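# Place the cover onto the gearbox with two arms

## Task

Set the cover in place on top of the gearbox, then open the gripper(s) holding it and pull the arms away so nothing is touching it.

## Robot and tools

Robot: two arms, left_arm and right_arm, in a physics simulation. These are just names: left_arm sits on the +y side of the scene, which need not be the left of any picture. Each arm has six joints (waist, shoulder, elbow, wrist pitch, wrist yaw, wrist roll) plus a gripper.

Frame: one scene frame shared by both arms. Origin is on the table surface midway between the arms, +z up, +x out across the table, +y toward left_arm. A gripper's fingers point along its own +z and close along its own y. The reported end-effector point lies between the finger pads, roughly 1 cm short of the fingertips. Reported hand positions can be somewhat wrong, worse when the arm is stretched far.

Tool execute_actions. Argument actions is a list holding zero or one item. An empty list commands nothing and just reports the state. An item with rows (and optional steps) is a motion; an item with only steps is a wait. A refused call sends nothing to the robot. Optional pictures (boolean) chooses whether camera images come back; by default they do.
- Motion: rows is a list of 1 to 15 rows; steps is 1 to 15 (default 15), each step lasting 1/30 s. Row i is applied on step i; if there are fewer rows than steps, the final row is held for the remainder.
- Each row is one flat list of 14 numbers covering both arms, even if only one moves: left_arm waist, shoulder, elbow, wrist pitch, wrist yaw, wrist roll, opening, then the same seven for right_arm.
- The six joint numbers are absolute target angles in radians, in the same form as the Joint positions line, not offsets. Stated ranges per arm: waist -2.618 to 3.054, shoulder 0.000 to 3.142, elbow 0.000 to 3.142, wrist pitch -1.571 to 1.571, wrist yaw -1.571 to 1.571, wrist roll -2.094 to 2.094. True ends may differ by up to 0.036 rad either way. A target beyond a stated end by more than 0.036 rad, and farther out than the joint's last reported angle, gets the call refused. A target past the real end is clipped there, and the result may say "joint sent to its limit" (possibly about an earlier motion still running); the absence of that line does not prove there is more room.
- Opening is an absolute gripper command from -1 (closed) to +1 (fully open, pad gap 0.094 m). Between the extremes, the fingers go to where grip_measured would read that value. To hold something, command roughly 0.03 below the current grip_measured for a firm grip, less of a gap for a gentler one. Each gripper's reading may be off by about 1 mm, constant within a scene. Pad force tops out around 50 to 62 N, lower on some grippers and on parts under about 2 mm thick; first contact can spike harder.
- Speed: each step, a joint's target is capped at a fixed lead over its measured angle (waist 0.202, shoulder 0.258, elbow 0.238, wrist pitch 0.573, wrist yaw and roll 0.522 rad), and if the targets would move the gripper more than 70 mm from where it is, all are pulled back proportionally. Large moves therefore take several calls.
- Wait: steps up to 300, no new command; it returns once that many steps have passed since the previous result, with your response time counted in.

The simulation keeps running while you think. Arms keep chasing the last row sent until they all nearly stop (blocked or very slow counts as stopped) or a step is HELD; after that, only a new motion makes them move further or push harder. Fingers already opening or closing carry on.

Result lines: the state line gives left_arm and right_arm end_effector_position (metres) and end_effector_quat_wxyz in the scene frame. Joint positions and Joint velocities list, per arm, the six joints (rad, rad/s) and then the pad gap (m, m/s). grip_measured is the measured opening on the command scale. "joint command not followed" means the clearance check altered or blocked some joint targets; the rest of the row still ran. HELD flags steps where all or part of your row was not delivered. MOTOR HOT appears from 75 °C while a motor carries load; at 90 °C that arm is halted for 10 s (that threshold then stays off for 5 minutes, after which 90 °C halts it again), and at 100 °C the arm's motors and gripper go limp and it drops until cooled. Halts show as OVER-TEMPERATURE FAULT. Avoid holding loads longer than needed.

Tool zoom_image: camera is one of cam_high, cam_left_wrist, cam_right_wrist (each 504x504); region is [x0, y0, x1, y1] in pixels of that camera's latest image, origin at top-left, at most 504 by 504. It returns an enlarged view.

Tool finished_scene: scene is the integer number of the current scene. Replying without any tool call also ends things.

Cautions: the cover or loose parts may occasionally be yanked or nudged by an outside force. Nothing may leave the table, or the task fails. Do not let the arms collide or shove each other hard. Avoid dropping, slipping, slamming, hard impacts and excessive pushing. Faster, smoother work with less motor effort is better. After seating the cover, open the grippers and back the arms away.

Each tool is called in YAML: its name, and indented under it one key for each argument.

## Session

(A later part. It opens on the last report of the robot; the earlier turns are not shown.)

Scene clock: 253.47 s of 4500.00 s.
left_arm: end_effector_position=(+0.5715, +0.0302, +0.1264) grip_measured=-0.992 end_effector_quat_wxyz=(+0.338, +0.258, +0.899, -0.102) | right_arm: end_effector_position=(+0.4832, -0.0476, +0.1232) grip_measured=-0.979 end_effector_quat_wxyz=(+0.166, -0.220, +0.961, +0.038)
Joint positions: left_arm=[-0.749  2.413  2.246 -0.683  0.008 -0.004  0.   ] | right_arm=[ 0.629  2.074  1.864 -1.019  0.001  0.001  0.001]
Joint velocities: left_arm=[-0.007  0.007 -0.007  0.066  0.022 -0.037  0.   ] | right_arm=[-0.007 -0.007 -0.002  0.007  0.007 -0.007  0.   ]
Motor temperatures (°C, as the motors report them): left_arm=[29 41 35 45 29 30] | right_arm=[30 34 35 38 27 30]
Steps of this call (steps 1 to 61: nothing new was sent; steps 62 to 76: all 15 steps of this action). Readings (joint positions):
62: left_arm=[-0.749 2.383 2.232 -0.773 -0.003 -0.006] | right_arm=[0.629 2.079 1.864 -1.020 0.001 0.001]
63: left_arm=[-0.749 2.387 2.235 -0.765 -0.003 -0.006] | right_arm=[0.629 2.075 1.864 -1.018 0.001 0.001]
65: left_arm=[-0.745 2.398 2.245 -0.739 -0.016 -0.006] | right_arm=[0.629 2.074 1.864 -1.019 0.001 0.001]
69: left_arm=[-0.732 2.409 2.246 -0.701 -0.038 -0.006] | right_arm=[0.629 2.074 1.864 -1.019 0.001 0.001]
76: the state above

execute_actions:
  actions:
    - {"rows":[[-0.75,2.42,2.24,-0.7,0,0,-1,0.634,2.02,1.87,-1.03,0,0,-1],[-0.75,2.38,2.24,-0.72,0,0,-1,0.634,1.96,1.84,-1.04,0,0,-1],[-0.75,2.34,2.24,-0.75,0,0,-1,0.62,1.9,1.79,-1.02,0,0,-1],[-0.74,2.3,2.24,-0.8,0,0,-1,0.6,1.85,1.74,-1.0,0,0,-1],[-0.73,2.25,2.2,-0.85,0,0,-1,0.57,1.8,1.68,-0.95,0,0,-1],[-0.72,2.18,2.13,-0.87,0,0,-1,0.53,1.75,1.6,-0.85,0,0.1,-1],[-0.71,2.1,2.04,-0.87,0,0,-1,0.49,1.72,1.52,-0.7,0,0.2,-1],[-0.7,2.02,1.94,-0.86,0,0,-1,0.45,1.7,1.44,-0.5,0,0.4,-1],[-0.7,1.94,1.84,-0.84,0,0,-1,0.41,1.7,1.36,-0.3,0,0.6,-1],[-0.7,1.86,1.73,-0.8,0,0,-1,0.37,1.7,1.28,-0.1,0,0.8,-1],[-0.7,1.8,1.62,-0.75,0,0,-1,0.33,1.7,1.2,0.1,0,1.0,-1],[-0.7,1.75,1.52,-0.65,0,0,-1,0.33,1.7,1.12,0.3,0,1.2,-1]],"steps":15}
  pictures: false

execute_actions:
  actions:
    - {"rows":[[-0.7,1.75,1.52,-0.65,0,0,-1,0.33,1.7,1.1,0.4,0,1.3,-1],[-0.7,1.75,1.52,-0.65,0,0,-1,0.33,1.7,1.05,0.5,-0.1,1.4,-1],[-0.7,1.75,1.52,-0.65,0,0,-1,0.33,1.72,1.0,0.65,-0.2,1.5,-1],[-0.7,1.75,1.52,-0.65,0,0,-1,0.33,1.75,0.95,0.8,-0.3,1.6,-1],[-0.7,1.75,1.52,-0.65,0,0,-1,0.33,1.78,0.9,0.92,-0.4,1.7,-1],[-0.7,1.75,1.52,-0.65,0,0,-1,0.33,1.81,0.86,1.02,-0.5,1.7,-1],[-0.7,1.75,1.52,-0.65,0,0,-1,0.33,1.84,0.83,1.1,-0.6,1.7,-1]],"steps":15}
  pictures: false

execute_actions:
  actions:
    - {"rows":[[-0.7,1.75,1.52,-0.65,0,0,-1,0.33,1.88,0.83,1.15,-0.6,1.7,-1],[-0.7,1.75,1.52,-0.65,0,0,-1,0.33,1.92,0.82,1.2,-0.6,1.7,-1],[-0.7,1.75,1.52,-0.65,0,0,-1,0.33,1.96,0.82,1.24,-0.6,1.7,-1],[-0.7,1.75,1.52,-0.65,0,0,-1,0.33,2.0,0.81,1.28,-0.6,1.7,-1],[-0.7,1.75,1.52,-0.65,0,0,-1,0.33,2.04,0.81,1.31,-0.6,1.7,-1],[-0.7,1.75,1.52,-0.65,0,0,-1,0.33,2.08,0.8,1.34,-0.6,1.7,-1],[-0.7,1.75,1.52,-0.65,0,0,-1,0.33,2.11,0.8,1.35,-0.6,1.7,-1]],"steps":15}

Scene clock: 257.10 s of 4500.00 s.
left_arm: end_effector_position=(+0.4488, +0.1351, +0.2099) grip_measured=-0.992 end_effector_quat_wxyz=(+0.326, +0.237, +0.911, -0.086) | right_arm: end_effector_position=(+0.5358, -0.1969, +0.1519) grip_measured=-0.979 end_effector_quat_wxyz=(+0.396, +0.292, +0.850, +0.190)
Joint positions: left_arm=[-0.702  1.74   1.591 -0.733  0.001 -0.003  0.   ] | right_arm=[ 0.306  1.699  1.152 -0.114  0.009  0.785  0.001]
Joint velocities: left_arm=[ 0.017 -0.945 -0.755  0.125  0.022  0.007  0.001] | right_arm=[-0.09   0.54  -0.93   2.249  0.051  2.835 -0.001]
Motor temperatures (°C, as the motors report them): left_arm=[29 42 35 44 29 30] | right_arm=[30 36 35 37 27 30]
Steps of this call (steps 1 to 15: the robot went on to your last target; steps 16 to 90: nothing new was sent; then 0.13 s passed at rest; steps 91 to 105: all 15 steps of this action). Readings (joint positions):
91: left_arm=[-0.747 2.410 2.246 -0.677 0.006 -0.003] | right_arm=[0.629 2.072 1.864 -1.019 0.001 0.001]
92: left_arm=[-0.747 2.407 2.246 -0.677 0.005 -0.003] | right_arm=[0.629 2.064 1.859 -1.019 0.001 0.001]
94: left_arm=[-0.747 2.395 2.246 -0.702 0.004 -0.003] | right_arm=[0.627 2.008 1.806 -1.009 -0.000 0.001]
98: left_arm=[-0.739 2.238 2.093 -0.772 0.004 -0.003] | right_arm=[0.550 1.779 1.580 -0.869 -0.012 0.104]
105: the state above

Scene clock: 257.60 s of 4500.00 s.
left_arm: end_effector_position=(+0.4498, +0.1345, +0.1839) grip_measured=-0.992 end_effector_quat_wxyz=(+0.314, +0.238, +0.915, -0.083) | right_arm: end_effector_position=(+0.5259, -0.0936, +0.1831) grip_measured=-0.979 end_effector_quat_wxyz=(+0.261, +0.341, +0.635, +0.643)
Joint positions: left_arm=[-0.702  1.76   1.528 -0.676  0.001 -0.003  0.   ] | right_arm=[ 0.326  1.859  0.831  0.983 -0.544  1.655  0.001]
Joint velocities: left_arm=[-0.007 -0.002 -0.002  0.066  0.051  0.051 -0.   ] | right_arm=[-0.007  0.002  0.012  0.872 -0.344  0.242  0.001]
Motor temperatures (°C, as the motors report them): left_arm=[29 42 35 44 29 30] | right_arm=[30 36 35 38 27 30]
Steps of this call (steps 1 to 15: all 15 steps of this action). Readings (joint positions):
1: left_arm=[-0.702 1.718 1.573 -0.727 0.001 -0.003] | right_arm=[0.306 1.715 1.123 -0.035 0.010 0.883]
2: left_arm=[-0.702 1.712 1.565 -0.717 0.001 -0.003] | right_arm=[0.310 1.727 1.096 0.053 -0.004 0.982]
4: left_arm=[-0.702 1.720 1.553 -0.693 0.001 -0.003] | right_arm=[0.316 1.735 1.029 0.259 -0.081 1.179]
8: left_arm=[-0.702 1.751 1.534 -0.682 0.001 -0.003] | right_arm=[0.322 1.793 0.889 0.701 -0.342 1.485]
15: the state above

Scene clock: 258.10 s of 4500.00 s.
left_arm: end_effector_position=(+0.4503, +0.1343, +0.1843) grip_measured=-0.992 end_effector_quat_wxyz=(+0.316, +0.238, +0.915, -0.084) | right_arm: end_effector_position=(+0.5246, -0.0865, +0.1085) grip_measured=-0.979 end_effector_quat_wxyz=(+0.232, +0.339, +0.634, +0.655)
Joint positions: left_arm=[-0.702  1.76   1.528 -0.673  0.001 -0.003  0.   ] | right_arm=[ 0.326  2.136  0.803  1.292 -0.592  1.698  0.001]
Joint velocities: left_arm=[-0.012  0.002 -0.002 -0.066  0.037 -0.051 -0.   ] | right_arm=[ 0.022 -0.007 -0.002  0.315 -0.037  0.022 -0.   ]
Motor temperatures (°C, as the motors report them): left_arm=[29 42 35 44 29 30] | right_arm=[30 36 35 38 27 30]
Steps of this call (steps 1 to 15: all 15 steps of this action). Readings (joint positions):
1: left_arm=[-0.702 1.760 1.528 -0.676 0.001 -0.003] | right_arm=[0.326 1.860 0.831 1.012 -0.554 1.664]
2: left_arm=[-0.702 1.760 1.528 -0.676 0.001 -0.003] | right_arm=[0.326 1.868 0.831 1.048 -0.563 1.671]
4: left_arm=[-0.702 1.760 1.528 -0.674 0.001 -0.003] | right_arm=[0.326 1.907 0.831 1.136 -0.575 1.681]
8: left_arm=[-0.702 1.760 1.528 -0.673 0.001 -0.003] | right_arm=[0.326 2.061 0.830 1.263 -0.585 1.691]
15: the state above

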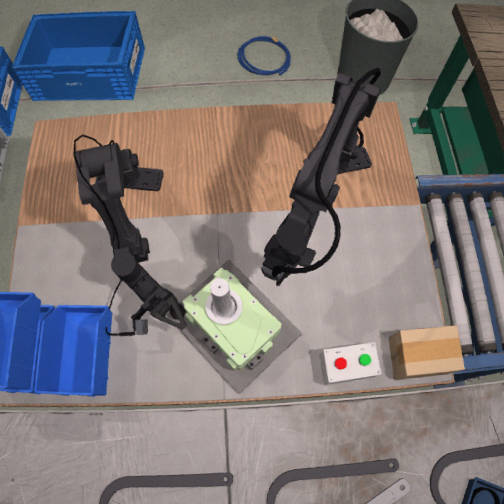

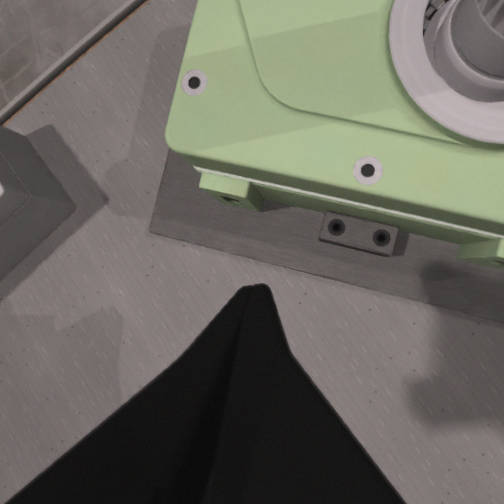

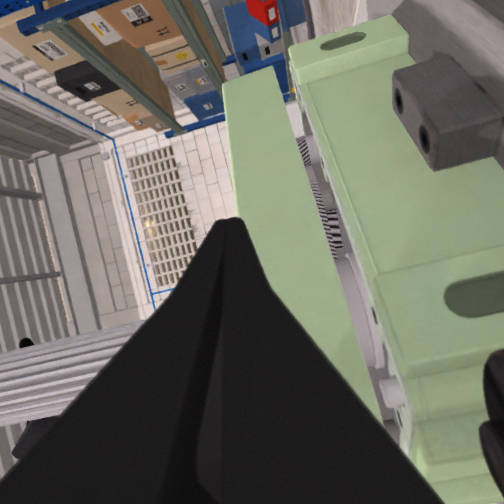

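execute_actions:
  actions: []

zoom_image:
  camera: "cam_right_wrist"
  region: [200,30,400,280]

zoom_image:
  camera: "cam_right_wrist"
  region: [300,250,480,504]

Scene clock: 258.57 s of 4500.00 s.
left_arm: end_effector_position=(+0.4503, +0.1343, +0.1843) grip_measured=-0.992 end_effector_quat_wxyz=(+0.316, +0.238, +0.915, -0.084) | right_arm: end_effector_position=(+0.5245, -0.0862, +0.1163) grip_measured=-0.979 end_effector_quat_wxyz=(+0.241, +0.327, +0.629, +0.663)
Joint positions: left_arm=[-0.702  1.76   1.528 -0.673  0.001 -0.003  0.   ] | right_arm=[ 0.326  2.136  0.803  1.328 -0.594  1.699  0.001]
Joint velocities: left_arm=[-0.007 -0.002  0.002 -0.037  0.051  0.007 -0.   ] | right_arm=[ 0.012 -0.002 -0.002 -0.095 -0.007 -0.081  0.   ]
Motor temperatures (°C, as the motors report them): left_arm=[29 42 35 44 29 30] | right_arm=[30 36 35 38 27 30]
Steps of this call (steps 1 to 14: the robot went on to your last target). Readings (joint positions):
1: left_arm=[-0.702 1.760 1.528 -0.673 0.001 -0.003] | right_arm=[0.326 2.136 0.803 1.302 -0.592 1.698]
2: left_arm=[-0.702 1.760 1.528 -0.673 0.001 -0.003] | right_arm=[0.326 2.136 0.803 1.307 -0.593 1.699]
4: left_arm=[-0.702 1.760 1.528 -0.673 0.001 -0.003] | right_arm=[0.326 2.136 0.803 1.316 -0.593 1.699]
8: left_arm=[-0.702 1.760 1.528 -0.673 0.001 -0.003] | right_arm=[0.326 2.136 0.803 1.324 -0.593 1.699]
14: the state above

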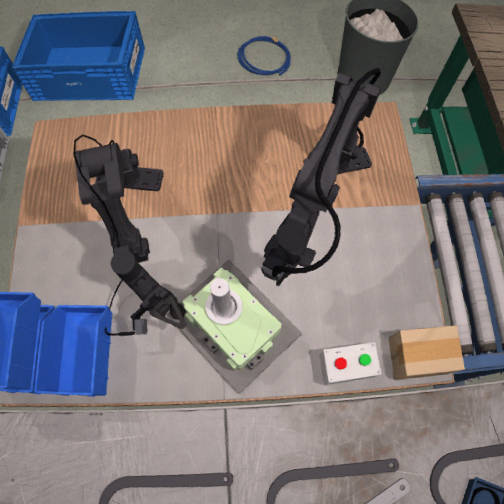

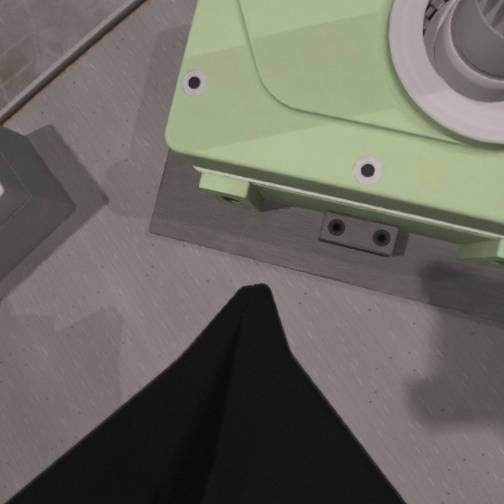

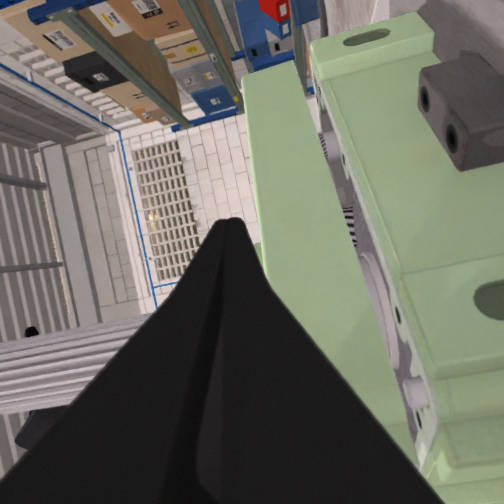

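Region (200, 30, 400, 280) of cam_right_wrist's 504x504 image, scaled by 2.016, with more detail than that image has; it fills the left 403 columns of this view, and the rest is white.

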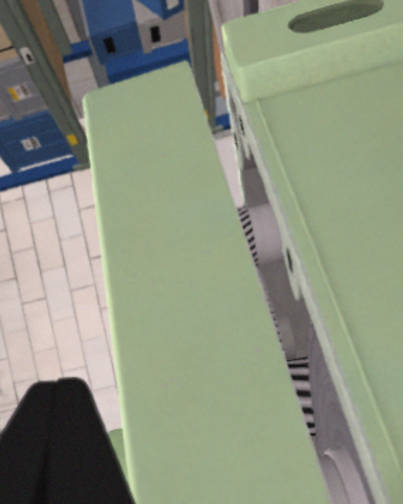

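Region (300, 250, 480, 504) of cam_right_wrist's 504x504 image, scaled by 1.984, with more detail than that image has; it fills the left 357 columns of this view, and the rest is white.

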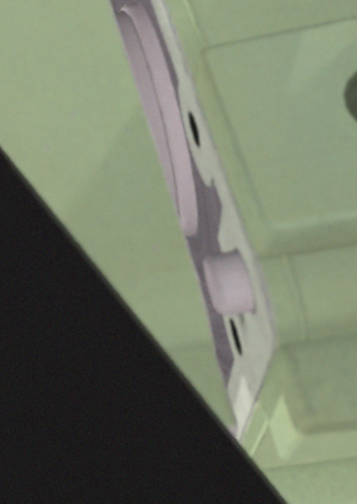

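execute_actions:
  actions:
    - {"rows":[[-0.71,1.72,1.45,-0.55,0,0,-0.8,0.33,2.06,0.8,1.33,-0.55,1.6,-1],[-0.72,1.66,1.36,-0.42,0.03,0,-0.5,0.33,2.0,0.8,1.28,-0.5,1.5,-1],[-0.73,1.6,1.27,-0.3,0.06,0,-0.2,0.33,1.93,0.8,1.2,-0.4,1.35,-1],[-0.74,1.55,1.18,-0.17,0.09,0.03,0.1,0.33,1.86,0.8,1.1,-0.3,1.2,-1],[-0.75,1.52,1.1,-0.05,0.12,0.06,0.4,0.33,1.79,0.8,1.0,-0.2,1.0,-1],[-0.76,1.5,1.02,0.08,0.15,0.09,0.7,0.33,1.72,0.8,0.88,-0.1,0.8,-1],[-0.77,1.5,0.95,0.2,0.18,0.12,1,0.33,1.64,0.8,0.75,0,0.6,-1],[-0.78,1.52,0.9,0.32,0.2,0.15,1,0.33,1.56,0.8,0.6,0,0.4,-1],[-0.79,1.56,0.86,0.42,0.22,0.15,1,0.33,1.48,0.8,0.45,0,0.2,-1],[-0.8,1.6,0.83,0.5,0.225,0.15,1,0.33,1.4,0.8,0.3,0,0,-1],[-0.805,1.645,0.81,0.55,0.225,0.15,1,0.33,1.3,0.8,0.1,0,0,-1]],"steps":15}
  pictures: false

execute_actions:
  actions:
    - {"steps":15}
  pictures: false

execute_actions:
  actions:
    - {"rows":[[-0.805,1.67,0.86,0.53,0.225,0.15,1,0.36,1.3,0.83,0.0,0,0,-1],[-0.805,1.70,0.9,0.52,0.225,0.15,1,0.39,1.3,0.87,-0.1,0,0,-1],[-0.805,1.73,0.94,0.5,0.225,0.15,1,0.42,1.3,0.92,-0.2,0,0,-1],[-0.805,1.76,0.98,0.48,0.225,0.15,1,0.45,1.32,0.97,-0.3,0,0,-1],[-0.805,1.79,1.02,0.47,0.225,0.15,1,0.48,1.35,1.02,-0.4,0,0,-1],[-0.805,1.82,1.06,0.45,0.225,0.15,1,0.51,1.38,1.09,-0.48,0,0,-1],[-0.805,1.85,1.1,0.44,0.225,0.15,1,0.54,1.41,1.16,-0.56,0,0,-1],[-0.805,1.88,1.14,0.42,0.225,0.15,1,0.54,1.41,1.16,-0.56,0,0,-1],[-0.805,1.91,1.18,0.41,0.225,0.15,1,0.54,1.41,1.16,-0.56,0,0,-1],[-0.805,1.93,1.215,0.4,0.225,0.15,1,0.54,1.41,1.16,-0.56,0,0,-1],[-0.805,1.94,1.235,0.39,0.225,0.15,1,0.54,1.41,1.16,-0.56,0,0,-1]],"steps":15}

Scene clock: 261.80 s of 4500.00 s.
left_arm: end_effector_position=(+0.4001, +0.0708, +0.1226) grip_measured=+1.000 end_effector_quat_wxyz=(+0.478, +0.354, +0.778, -0.203) | right_arm: end_effector_position=(+0.4785, -0.1839, +0.2969) grip_measured=-0.979 end_effector_quat_wxyz=(+0.645, +0.096, +0.724, +0.224)
Joint positions: left_arm=[-0.8    1.663  0.816  0.358  0.194  0.127  0.094] | right_arm=[ 0.326  1.271  0.803  0.4   -0.054  0.462  0.001]
Joint velocities: left_arm=[ 0.007  0.339 -0.237  0.696  0.168  0.139  0.   ] | right_arm=[ 0.007 -0.32  -0.007 -1.238  0.271 -2.835  0.001]
Motor temperatures (°C, as the motors report them): left_arm=[29 42 35 45 29 30] | right_arm=[30 37 35 38 27 30]
Steps of this call (steps 1 to 30: the robot went on to your last target; steps 31 to 82: nothing new was sent; steps 83 to 97: all 15 steps of this action). Readings (joint positions):
83: left_arm=[-0.702 1.756 1.516 -0.656 0.001 -0.003] | right_arm=[0.326 2.132 0.803 1.325 -0.589 1.686]
84: left_arm=[-0.702 1.740 1.480 -0.607 0.003 -0.003] | right_arm=[0.326 2.117 0.803 1.308 -0.576 1.657]
86: left_arm=[-0.708 1.669 1.339 -0.469 0.020 0.000] | right_arm=[0.326 2.041 0.803 1.227 -0.506 1.535]
90: left_arm=[-0.749 1.519 1.021 -0.128 0.096 0.058] | right_arm=[0.326 1.744 0.803 0.964 -0.252 1.149]
97: the state above

Scene clock: 262.30 s of 4500.00 s.
left_arm: end_effector_position=(+0.4090, +0.0603, +0.1537) grip_measured=+1.000 end_effector_quat_wxyz=(+0.539, +0.356, +0.732, -0.217) | right_arm: end_effector_position=(+0.4684, -0.1938, +0.2147) grip_measured=-0.979 end_effector_quat_wxyz=(+0.556, -0.055, +0.828, +0.051)
Joint positions: left_arm=[-0.8    1.667  0.807  0.522  0.214  0.144  0.094] | right_arm=[ 0.326  1.303  0.803  0.114 -0.008  0.022  0.001]
Joint velocities: left_arm=[ 0.007  0.012 -0.002  0.022  0.051  0.022  0.   ] | right_arm=[ 0.007 -0.002  0.002 -0.125  0.007 -0.11  -0.   ]
Motor temperatures (°C, as the motors report them): left_arm=[29 42 35 45 29 30] | right_arm=[30 36 35 38 27 30]
Steps of this call (steps 1 to 15: the robot went on to your last target). Readings (joint positions):
1: left_arm=[-0.800 1.670 0.809 0.378 0.197 0.131] | right_arm=[0.326 1.267 0.803 0.359 -0.044 0.372]
2: left_arm=[-0.800 1.672 0.807 0.396 0.200 0.134] | right_arm=[0.326 1.271 0.803 0.315 -0.037 0.298]
4: left_arm=[-0.800 1.671 0.807 0.442 0.205 0.138] | right_arm=[0.326 1.287 0.803 0.234 -0.025 0.193]
8: left_arm=[-0.800 1.667 0.807 0.498 0.211 0.142] | right_arm=[0.326 1.303 0.803 0.144 -0.014 0.082]
15: the state above

Scene clock: 262.80 s of 4500.00 s.
left_arm: end_effector_position=(+0.4813, +0.0091, +0.1691) grip_measured=+1.000 end_effector_quat_wxyz=(+0.550, +0.355, +0.723, -0.220) | right_arm: end_effector_position=(+0.4299, -0.1117, +0.2005) grip_measured=-0.979 end_effector_quat_wxyz=(+0.387, -0.165, +0.904, +0.075)
Joint positions: left_arm=[-0.8    1.942  1.202  0.431  0.217  0.145  0.094] | right_arm=[ 0.543  1.403  1.135 -0.492 -0.004  0.006  0.001]
Joint velocities: left_arm=[-0.022  0.027  0.002 -0.256 -0.022  0.022  0.   ] | right_arm=[ 0.017 -0.007 -0.002 -0.579  0.007 -0.022  0.001]
Motor temperatures (°C, as the motors report them): left_arm=[29 42 35 45 29 30] | right_arm=[30 36 35 38 27 30]
Steps of this call (steps 1 to 15: all 15 steps of this action). Readings (joint positions):
1: left_arm=[-0.800 1.667 0.809 0.522 0.214 0.144] | right_arm=[0.329 1.303 0.803 0.103 -0.005 0.019]
2: left_arm=[-0.800 1.672 0.819 0.518 0.215 0.145] | right_arm=[0.339 1.303 0.809 0.074 -0.001 0.016]
4: left_arm=[-0.800 1.706 0.876 0.507 0.216 0.145] | right_arm=[0.385 1.308 0.852 -0.048 0.003 0.013]
8: left_arm=[-0.800 1.821 1.045 0.485 0.216 0.145] | right_arm=[0.507 1.382 1.059 -0.325 0.001 0.009]
15: the state above

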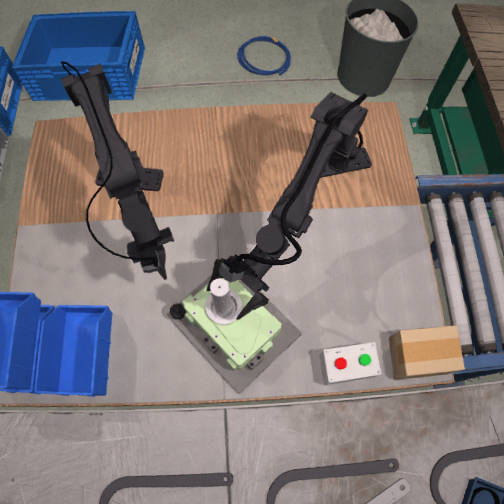

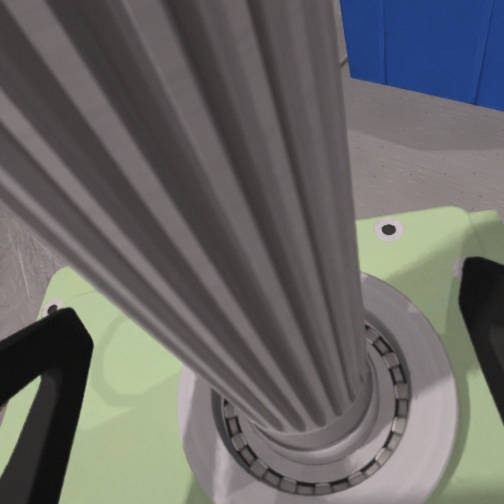

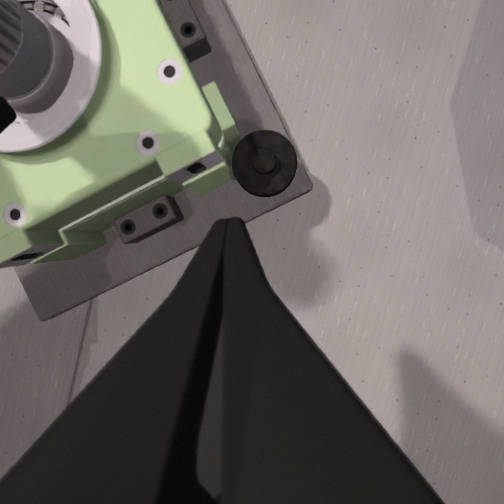

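Lower to grip pose.

execute_actions:
  actions:
    - {"rows":[[-0.805,1.945,1.2,0.4,0.225,0.15,1,0.54,1.41,1.16,-0.56,0,0,-1],[-0.81,1.95,1.19,0.41,0.225,0.15,1,0.54,1.41,1.16,-0.56,0,0,-1],[-0.81,1.955,1.18,0.42,0.225,0.15,1,0.54,1.41,1.16,-0.56,0,0,-1],[-0.81,1.96,1.17,0.43,0.225,0.15,1,0.54,1.41,1.16,-0.56,0,0,-1],[-0.81,1.965,1.16,0.44,0.225,0.15,1,0.54,1.41,1.16,-0.56,0,0,-1],[-0.81,1.97,1.15,0.45,0.225,0.15,1,0.54,1.41,1.16,-0.56,0,0,-1],[-0.81,1.975,1.145,0.45,0.225,0.15,1,0.54,1.41,1.16,-0.56,0,0,-1],[-0.81,1.98,1.14,0.45,0.225,0.15,1,0.54,1.41,1.16,-0.56,0,0,-1]],"steps":15}

Scene clock: 264.07 s of 4500.00 s.
left_arm: end_effector_position=(+0.4737, +0.0140, +0.1264) grip_measured=+1.000 end_effector_quat_wxyz=(+0.516, +0.360, +0.747, -0.216) | right_arm: end_effector_position=(+0.4203, -0.1154, +0.1903) grip_measured=-0.979 end_effector_quat_wxyz=(+0.361, -0.167, +0.915, +0.070)
Joint positions: left_arm=[-0.8    1.983  1.152  0.437  0.219  0.143  0.094] | right_arm=[ 0.543  1.403  1.135 -0.55  -0.004  0.005  0.001]
Joint velocities: left_arm=[-0.002  0.007 -0.002  0.051  0.007 -0.007  0.   ] | right_arm=[-0.017 -0.002 -0.002  0.007 -0.007 -0.081  0.001]
Motor temperatures (°C, as the motors report them): left_arm=[29 42 35 45 29 30] | right_arm=[30 36 35 38 27 30]
Steps of this call (steps 1 to 23: the robot went on to your last target; steps 24 to 38: all 15 steps of this action). Readings (joint positions):
24: left_arm=[-0.800 1.943 1.202 0.405 0.217 0.145] | right_arm=[0.543 1.403 1.135 -0.550 -0.004 0.006]
25: left_arm=[-0.800 1.943 1.202 0.405 0.217 0.145] | right_arm=[0.543 1.403 1.135 -0.550 -0.004 0.006]
27: left_arm=[-0.800 1.945 1.200 0.407 0.217 0.145] | right_arm=[0.543 1.403 1.135 -0.550 -0.004 0.006]
31: left_arm=[-0.800 1.957 1.173 0.429 0.217 0.145] | right_arm=[0.543 1.403 1.135 -0.550 -0.004 0.006]
38: the state above

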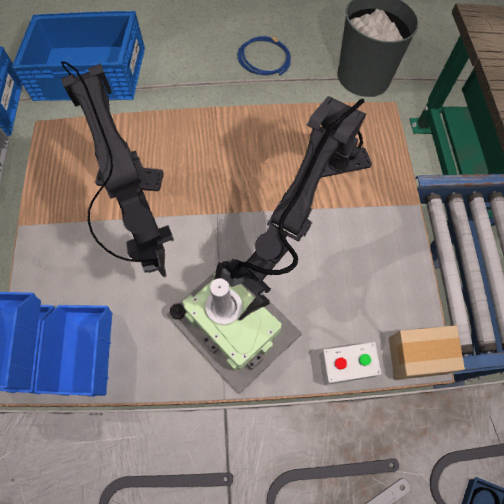

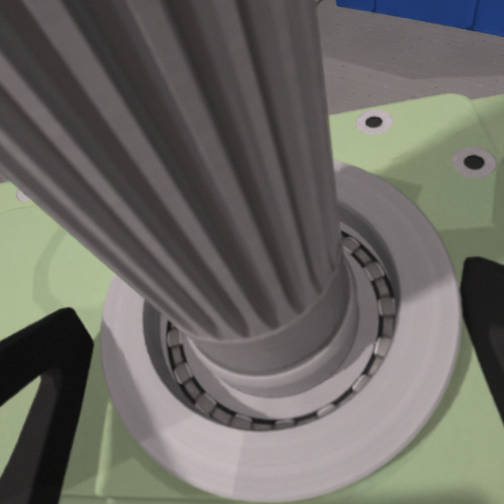

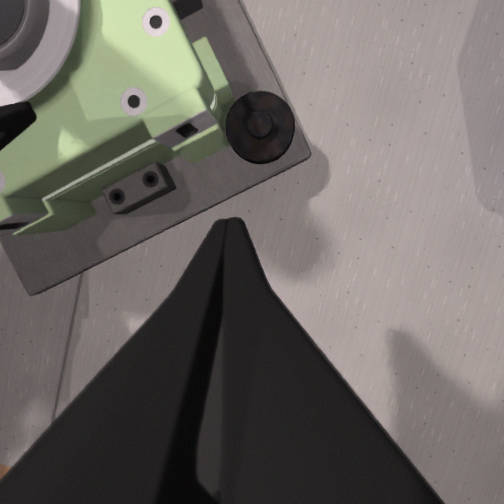

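execute_actions:
  actions: []

Scene clock: 266.23 s of 4500.00 s.
left_arm: end_effector_position=(+0.4737, +0.0140, +0.1264) grip_measured=+1.000 end_effector_quat_wxyz=(+0.516, +0.361, +0.747, -0.216) | right_arm: end_effector_position=(+0.4203, -0.1154, +0.1903) grip_measured=-0.979 end_effector_quat_wxyz=(+0.361, -0.167, +0.915, +0.070)
Joint positions: left_arm=[-0.8    1.983  1.152  0.437  0.219  0.143  0.094] | right_arm=[ 0.543  1.403  1.135 -0.55  -0.004  0.005  0.001]
Joint velocities: left_arm=[ 0.007 -0.002 -0.002  0.022 -0.007  0.037  0.   ] | right_arm=[-0.002  0.002  0.002 -0.066  0.022  0.007  0.001]
Motor temperatures (°C, as the motors report them): left_arm=[29 42 35 45 29 30] | right_arm=[30 36 35 38 27 30]
Steps of this call (steps 1 to 15: the robot went on to your last target; steps 16 to 65: nothing new was sent). Readings (joint positions):
1: left_arm=[-0.800 1.983 1.152 0.437 0.219 0.143] | right_arm=[0.543 1.403 1.135 -0.550 -0.004 0.005]
2: left_arm=[-0.800 1.983 1.152 0.437 0.219 0.143] | right_arm=[0.543 1.403 1.135 -0.550 -0.004 0.005]
4: left_arm=[-0.800 1.983 1.152 0.437 0.219 0.143] | right_arm=[0.543 1.403 1.135 -0.550 -0.004 0.005]
8: left_arm=[-0.800 1.983 1.152 0.437 0.219 0.143] | right_arm=[0.543 1.403 1.135 -0.550 -0.004 0.005]
65: the state above
All arms were judged still, so your last target was given up. Only a new action makes them travel on or press farther. Fingers that are still opening or closing keep moving.

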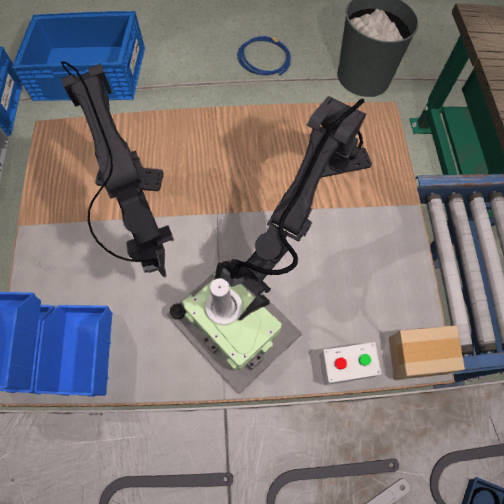

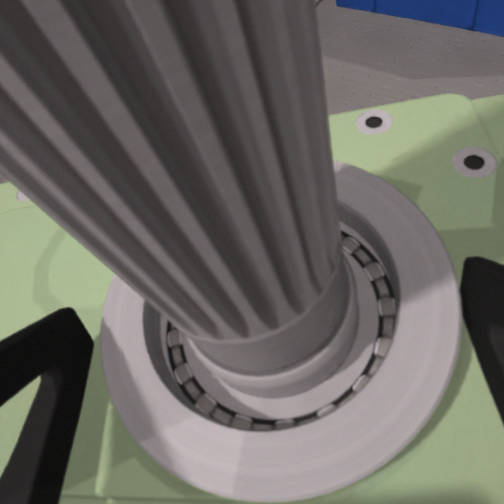

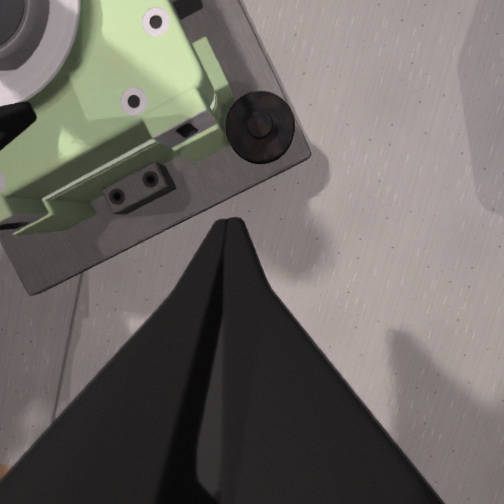

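execute_actions:
  actions:
    - {"rows":[[-0.81,1.98,1.14,0.45,0.225,0.15,0.79,0.54,1.41,1.16,-0.56,0,0,-1]]}
  pictures: false

execute_actions:
  actions:
    - {"rows":[[-0.81,1.96,1.15,0.45,0.225,0.15,0.79,0.54,1.41,1.16,-0.56,0,0,-1],[-0.81,1.95,1.15,0.45,0.225,0.15,0.79,0.54,1.41,1.16,-0.56,0,0,-1],[-0.81,1.94,1.16,0.45,0.225,0.15,0.79,0.54,1.41,1.16,-0.56,0,0,-1],[-0.81,1.93,1.17,0.45,0.225,0.15,0.79,0.54,1.41,1.16,-0.56,0,0,-1],[-0.81,1.92,1.18,0.45,0.225,0.15,0.79,0.54,1.41,1.16,-0.56,0,0,-1]]}

Scene clock: 267.57 s of 4500.00 s.
left_arm: end_effector_position=(+0.4726, +0.0128, +0.1264) grip_measured=+0.814 end_effector_quat_wxyz=(+0.515, +0.362, +0.746, -0.218) | right_arm: end_effector_position=(+0.4202, -0.1154, +0.1902) grip_measured=-0.979 end_effector_quat_wxyz=(+0.360, -0.167, +0.915, +0.069)
Joint positions: left_arm=[-0.802  1.983  1.152  0.437  0.223  0.143  0.085] | right_arm=[ 0.543  1.403  1.135 -0.551 -0.004  0.005  0.001]
Joint velocities: left_arm=[ 0.007  0.007  0.002  0.051 -0.066  0.037 -0.001] | right_arm=[ 0.002 -0.007 -0.002  0.037  0.051 -0.037  0.   ]
Motor temperatures (°C, as the motors report them): left_arm=[29 43 35 46 29 30] | right_arm=[30 36 35 38 27 30]
Steps of this call (steps 1 to 25: nothing new was sent; steps 26 to 40: all 15 steps of this action). Readings (joint positions):
26: left_arm=[-0.800 1.983 1.152 0.437 0.221 0.143] | right_arm=[0.543 1.403 1.135 -0.550 -0.004 0.005]
27: left_arm=[-0.802 1.983 1.152 0.437 0.223 0.143] | right_arm=[0.543 1.403 1.135 -0.551 -0.004 0.005]
29: left_arm=[-0.802 1.983 1.152 0.437 0.223 0.143] | right_arm=[0.543 1.403 1.135 -0.551 -0.004 0.005]
33: left_arm=[-0.802 1.983 1.152 0.437 0.223 0.143] | right_arm=[0.543 1.403 1.135 -0.551 -0.004 0.005]
40: the state above

Scene clock: 268.07 s of 4500.00 s.
left_arm: end_effector_position=(+0.4727, +0.0129, +0.1277) grip_measured=+0.814 end_effector_quat_wxyz=(+0.516, +0.362, +0.745, -0.218) | right_arm: end_effector_position=(+0.4202, -0.1154, +0.1902) grip_measured=-0.979 end_effector_quat_wxyz=(+0.360, -0.167, +0.915, +0.069)
Joint positions: left_arm=[-0.802  1.981  1.152  0.437  0.223  0.143  0.085] | right_arm=[ 0.543  1.403  1.135 -0.551 -0.004  0.005  0.001]
Joint velocities: left_arm=[ 0.002 -0.012  0.002  0.037 -0.066 -0.007 -0.   ] | right_arm=[-0.012 -0.007 -0.007 -0.007  0.066  0.007 -0.001]
Motor temperatures (°C, as the motors report them): left_arm=[29 43 35 46 29 30] | right_arm=[30 35 35 38 27 30]
Steps of this call (steps 1 to 15: all 15 steps of this action). Readings (joint positions):
1: left_arm=[-0.802 1.983 1.152 0.437 0.223 0.143] | right_arm=[0.543 1.403 1.135 -0.551 -0.004 0.005]
2: left_arm=[-0.802 1.983 1.152 0.437 0.223 0.143] | right_arm=[0.543 1.403 1.135 -0.551 -0.004 0.005]
4: left_arm=[-0.802 1.981 1.152 0.437 0.223 0.143] | right_arm=[0.543 1.403 1.135 -0.551 -0.004 0.005]
8: left_arm=[-0.802 1.981 1.152 0.437 0.223 0.143] | right_arm=[0.543 1.403 1.135 -0.551 -0.004 0.005]
15: the state above

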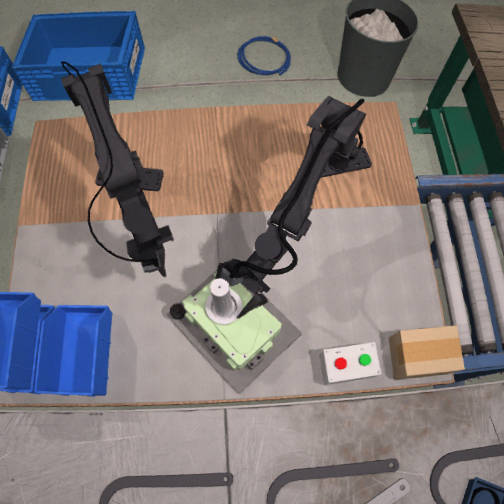

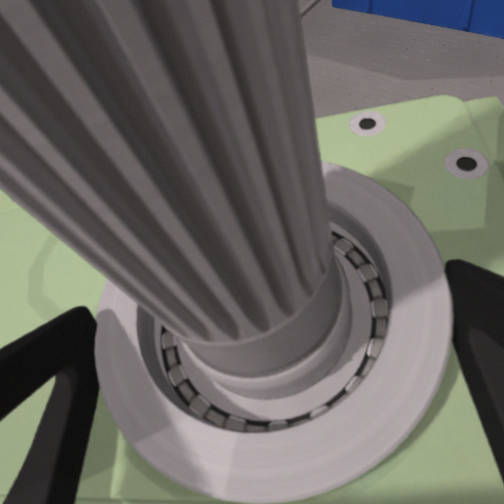

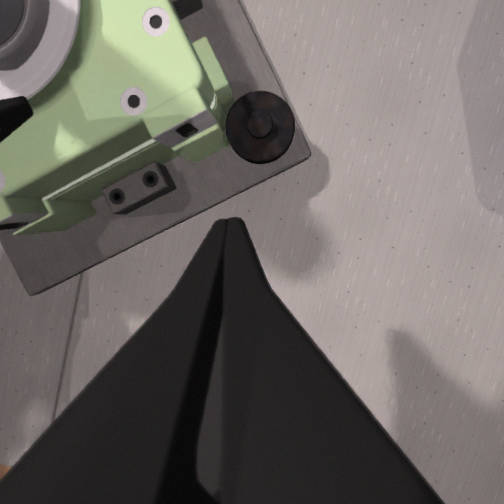

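More lift force.

execute_actions:
  actions:
    - {"rows":[[-0.81,1.91,1.19,0.5,0.25,0.18,0.77,0.54,1.41,1.16,-0.56,0,0,-1],[-0.81,1.90,1.20,0.53,0.25,0.18,0.77,0.54,1.41,1.16,-0.56,0,0,-1],[-0.81,1.90,1.21,0.56,0.25,0.18,0.77,0.54,1.41,1.16,-0.56,0,0,-1]]}

Scene clock: 269.00 s of 4500.00 s.
left_arm: end_effector_position=(+0.4728, +0.0127, +0.1289) grip_measured=+0.814 end_effector_quat_wxyz=(+0.518, +0.362, +0.744, -0.218) | right_arm: end_effector_position=(+0.4202, -0.1154, +0.1902) grip_measured=-0.979 end_effector_quat_wxyz=(+0.360, -0.167, +0.915, +0.069)
Joint positions: left_arm=[-0.802  1.979  1.152  0.439  0.223  0.144  0.085] | right_arm=[ 0.543  1.403  1.135 -0.551 -0.004  0.005  0.001]
Joint velocities: left_arm=[-0.002 -0.007 -0.007  0.051 -0.037 -0.022  0.   ] | right_arm=[-0.017  0.007 -0.002 -0.066  0.007 -0.051 -0.001]
Motor temperatures (°C, as the motors report them): left_arm=[29 44 36 46 29 30] | right_arm=[30 35 35 38 27 30]
Steps of this call (steps 1 to 13: the robot went on to your last target; steps 14 to 28: all 15 steps of this action). Readings (joint positions):
14: left_arm=[-0.802 1.980 1.152 0.437 0.223 0.144] | right_arm=[0.543 1.403 1.135 -0.551 -0.004 0.005]
15: left_arm=[-0.802 1.979 1.152 0.439 0.223 0.144] | right_arm=[0.543 1.403 1.135 -0.551 -0.004 0.005]
17: left_arm=[-0.802 1.979 1.152 0.439 0.223 0.144] | right_arm=[0.543 1.403 1.135 -0.551 -0.004 0.005]
21: left_arm=[-0.802 1.979 1.152 0.439 0.223 0.144] | right_arm=[0.543 1.403 1.135 -0.551 -0.004 0.005]
28: the state above

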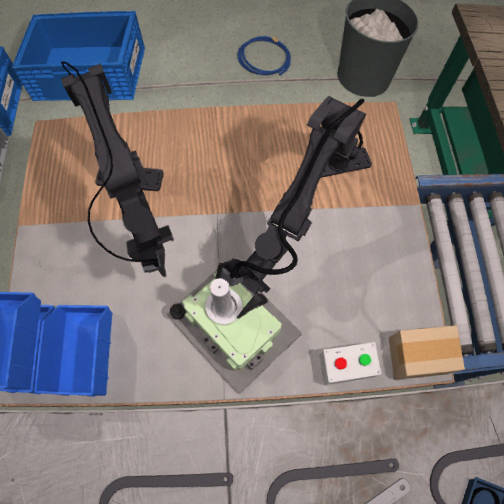

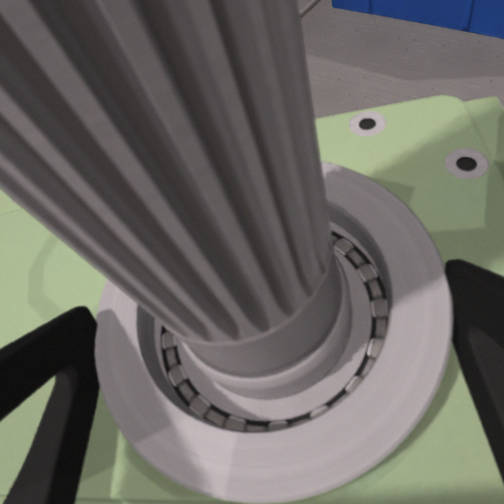

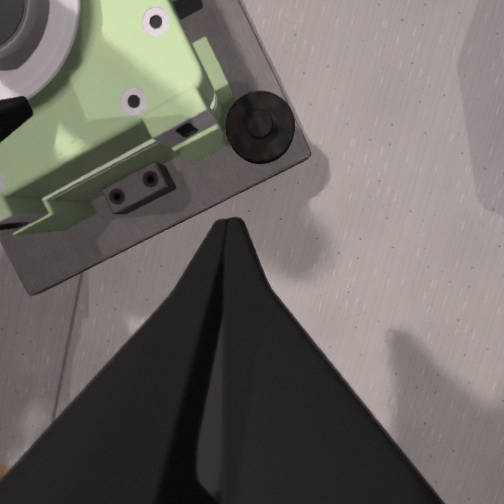

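execute_actions:
  actions:
    - {"rows":[[-0.81,1.89,1.17,0.45,0.225,0.15,0.75,0.54,1.41,1.16,-0.56,0,0,-1],[-0.81,1.87,1.17,0.40,0.225,0.15,0.75,0.54,1.41,1.16,-0.56,0,0,-1],[-0.81,1.85,1.17,0.35,0.225,0.15,0.75,0.54,1.41,1.16,-0.56,0,0,-1],[-0.81,1.83,1.17,0.30,0.225,0.15,0.75,0.54,1.41,1.16,-0.56,0,0,-1],[-0.81,1.81,1.17,0.26,0.225,0.15,0.75,0.54,1.41,1.16,-0.56,0,0,-1]],"steps":10}

Scene clock: 270.00 s of 4500.00 s.
left_arm: end_effector_position=(+0.4713, +0.0138, +0.1292) grip_measured=+0.813 end_effector_quat_wxyz=(+0.505, +0.363, +0.754, -0.211) | right_arm: end_effector_position=(+0.4202, -0.1154, +0.1902) grip_measured=-0.979 end_effector_quat_wxyz=(+0.360, -0.167, +0.915, +0.069)
Joint positions: left_arm=[-0.806  1.966  1.171  0.371  0.208  0.146  0.085] | right_arm=[ 0.543  1.403  1.135 -0.551 -0.004  0.005  0.001]
Joint velocities: left_arm=[ 0.012 -0.007  0.007 -0.051 -0.007 -0.022 -0.001] | right_arm=[-0.002  0.007  0.007  0.007  0.022 -0.095 -0.002]
Motor temperatures (°C, as the motors report them): left_arm=[29 45 36 47 29 30] | right_arm=[30 35 35 38 27 30]
Steps of this call (steps 1 to 15: the robot went on to your last target; steps 16 to 20: nothing new was sent; steps 21 to 30: all 10 steps of this action). Readings (joint positions):
21: left_arm=[-0.802 1.979 1.152 0.436 0.222 0.143] | right_arm=[0.543 1.403 1.135 -0.551 -0.004 0.005]
22: left_arm=[-0.802 1.976 1.152 0.431 0.220 0.143] | right_arm=[0.543 1.403 1.135 -0.551 -0.004 0.005]
24: left_arm=[-0.803 1.970 1.153 0.416 0.216 0.143] | right_arm=[0.543 1.403 1.135 -0.551 -0.004 0.005]
28: left_arm=[-0.806 1.966 1.170 0.376 0.208 0.146] | right_arm=[0.543 1.403 1.135 -0.551 -0.004 0.005]
30: the state above

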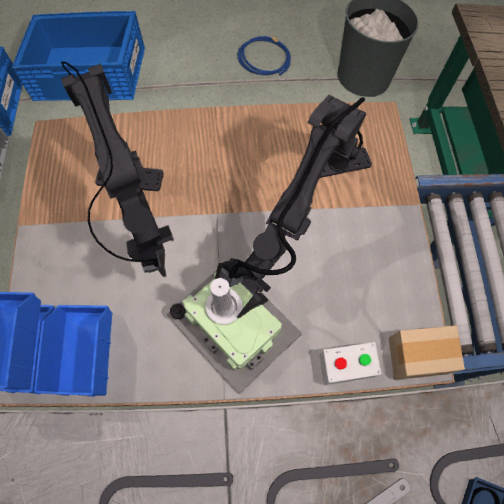

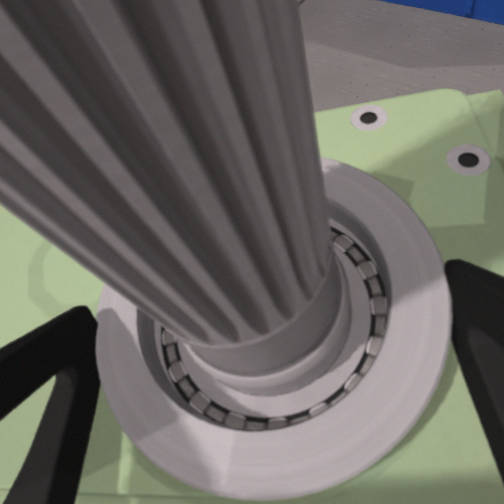

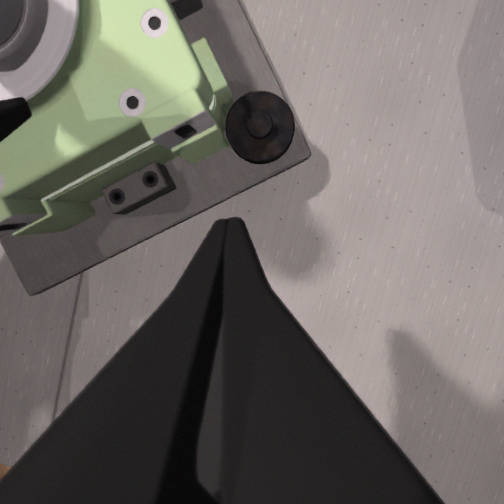

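execute_actions:
  actions:
    - {"rows":[[-0.81,1.82,1.17,0.2,0.21,0.15,0.75,0.54,1.41,1.16,-0.56,0,0,-1],[-0.81,1.82,1.17,0.15,0.21,0.15,0.75,0.54,1.41,1.16,-0.56,0,0,-1],[-0.81,1.83,1.17,0.10,0.21,0.15,0.75,0.54,1.41,1.16,-0.56,0,0,-1]],"steps":10}

execute_actions:
  actions:
    - {"rows":[[-0.81,1.86,1.17,0.12,0.21,0.15,0.75,0.54,1.41,1.16,-0.56,0,0,-1],[-0.81,1.89,1.17,0.14,0.21,0.15,0.75,0.54,1.41,1.16,-0.56,0,0,-1],[-0.81,1.92,1.17,0.16,0.21,0.15,0.75,0.54,1.41,1.16,-0.56,0,0,-1],[-0.81,1.95,1.17,0.18,0.21,0.15,0.75,0.54,1.41,1.16,-0.56,0,0,-1]],"steps":12}

Scene clock: 271.07 s of 4500.00 s.
left_arm: end_effector_position=(+0.4711, +0.0142, +0.1277) grip_measured=+0.813 end_effector_quat_wxyz=(+0.495, +0.365, +0.761, -0.206) | right_arm: end_effector_position=(+0.4202, -0.1154, +0.1902) grip_measured=-0.979 end_effector_quat_wxyz=(+0.360, -0.167, +0.915, +0.069)
Joint positions: left_arm=[-0.808  1.964  1.191  0.324  0.202  0.15   0.085] | right_arm=[ 0.543  1.403  1.135 -0.551 -0.004  0.005  0.001]
Joint velocities: left_arm=[-0.017 -0.017 -0.002  0.022 -0.051  0.037 -0.001] | right_arm=[ 0.002 -0.017  0.007 -0.007  0.081 -0.066 -0.   ]
Motor temperatures (°C, as the motors report them): left_arm=[29 47 36 46 29 30] | right_arm=[30 35 35 38 27 30]
Steps of this call (steps 1 to 15: the robot went on to your last target; steps 16 to 22: nothing new was sent; steps 23 to 32: all 10 steps of this action). Readings (joint positions):
23: left_arm=[-0.806 1.965 1.173 0.366 0.207 0.146] | right_arm=[0.543 1.403 1.135 -0.551 -0.004 0.005]
24: left_arm=[-0.807 1.965 1.176 0.358 0.205 0.147] | right_arm=[0.543 1.403 1.135 -0.551 -0.004 0.005]
26: left_arm=[-0.807 1.965 1.184 0.337 0.204 0.148] | right_arm=[0.543 1.403 1.135 -0.551 -0.004 0.005]
30: left_arm=[-0.808 1.964 1.190 0.324 0.202 0.149] | right_arm=[0.543 1.403 1.135 -0.551 -0.004 0.005]
32: the state above

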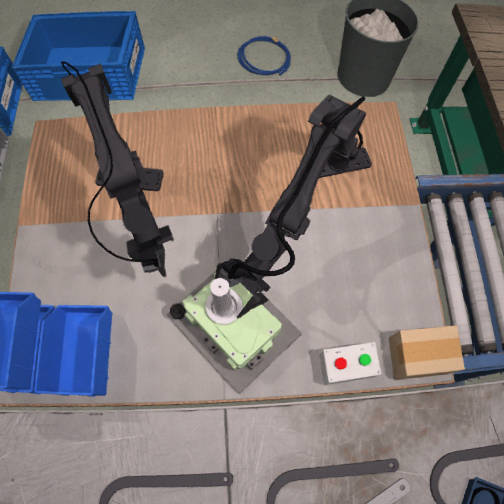

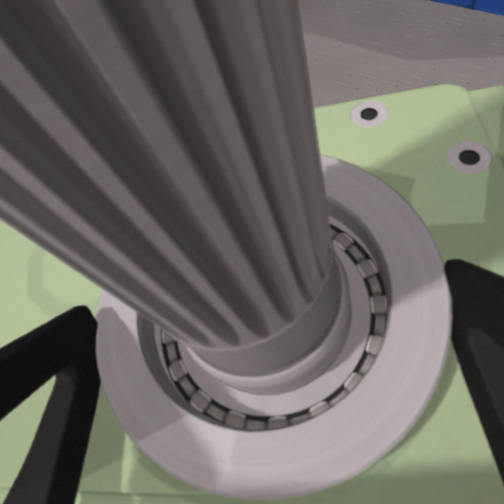

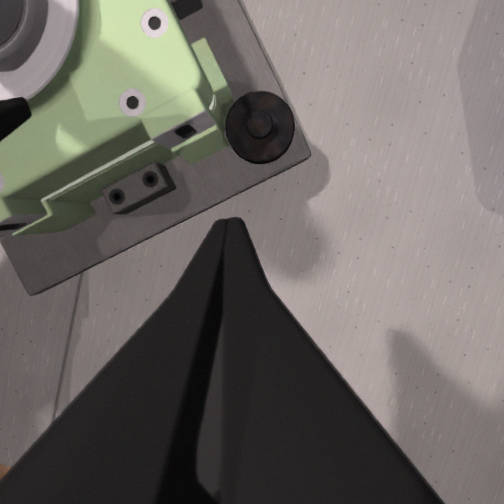

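Scene clock: 271.47 s of 4500.00 s.
left_arm: end_effector_position=(+0.4712, +0.0135, +0.1256) grip_measured=+0.813 end_effector_quat_wxyz=(+0.494, +0.366, +0.761, -0.207) | right_arm: end_effector_position=(+0.4202, -0.1154, +0.1902) grip_measured=-0.979 end_effector_quat_wxyz=(+0.360, -0.167, +0.915, +0.069)
Joint positions: left_arm=[-0.808  1.97   1.191  0.329  0.205  0.15   0.085] | right_arm=[ 0.543  1.403  1.135 -0.551 -0.004  0.005  0.001]
Joint velocities: left_arm=[ 0.012  0.007 -0.002 -0.007 -0.051  0.022 -0.   ] | right_arm=[ 0.002  0.017 -0.007  0.022  0.007  0.066 -0.001]
Motor temperatures (°C, as the motors report them): left_arm=[29 47 36 46 29 30] | right_arm=[30 35 36 38 27 30]
Steps of this call (steps 1 to 12: all 12 steps of this action). Readings (joint positions):
1: left_arm=[-0.808 1.964 1.191 0.323 0.202 0.150] | right_arm=[0.543 1.403 1.135 -0.551 -0.004 0.005]
2: left_arm=[-0.808 1.966 1.191 0.324 0.202 0.150] | right_arm=[0.543 1.403 1.135 -0.551 -0.004 0.005]
4: left_arm=[-0.808 1.970 1.191 0.328 0.204 0.150] | right_arm=[0.543 1.403 1.135 -0.551 -0.004 0.005]
8: left_arm=[-0.808 1.970 1.191 0.329 0.205 0.150] | right_arm=[0.543 1.403 1.135 -0.551 -0.004 0.005]
12: the state above

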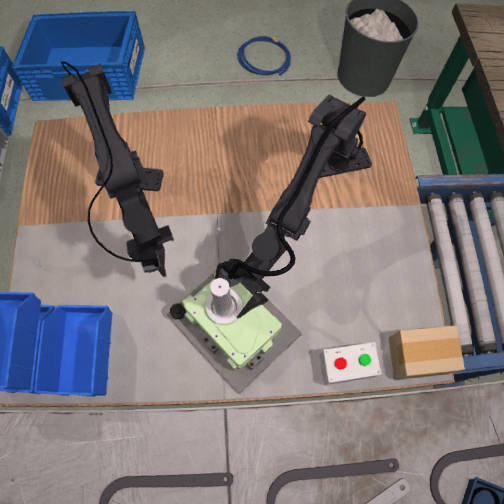

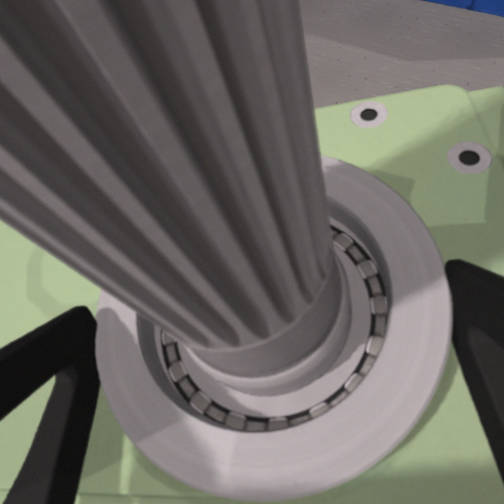

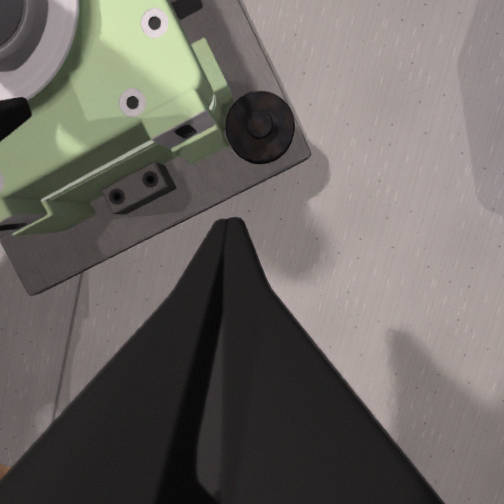

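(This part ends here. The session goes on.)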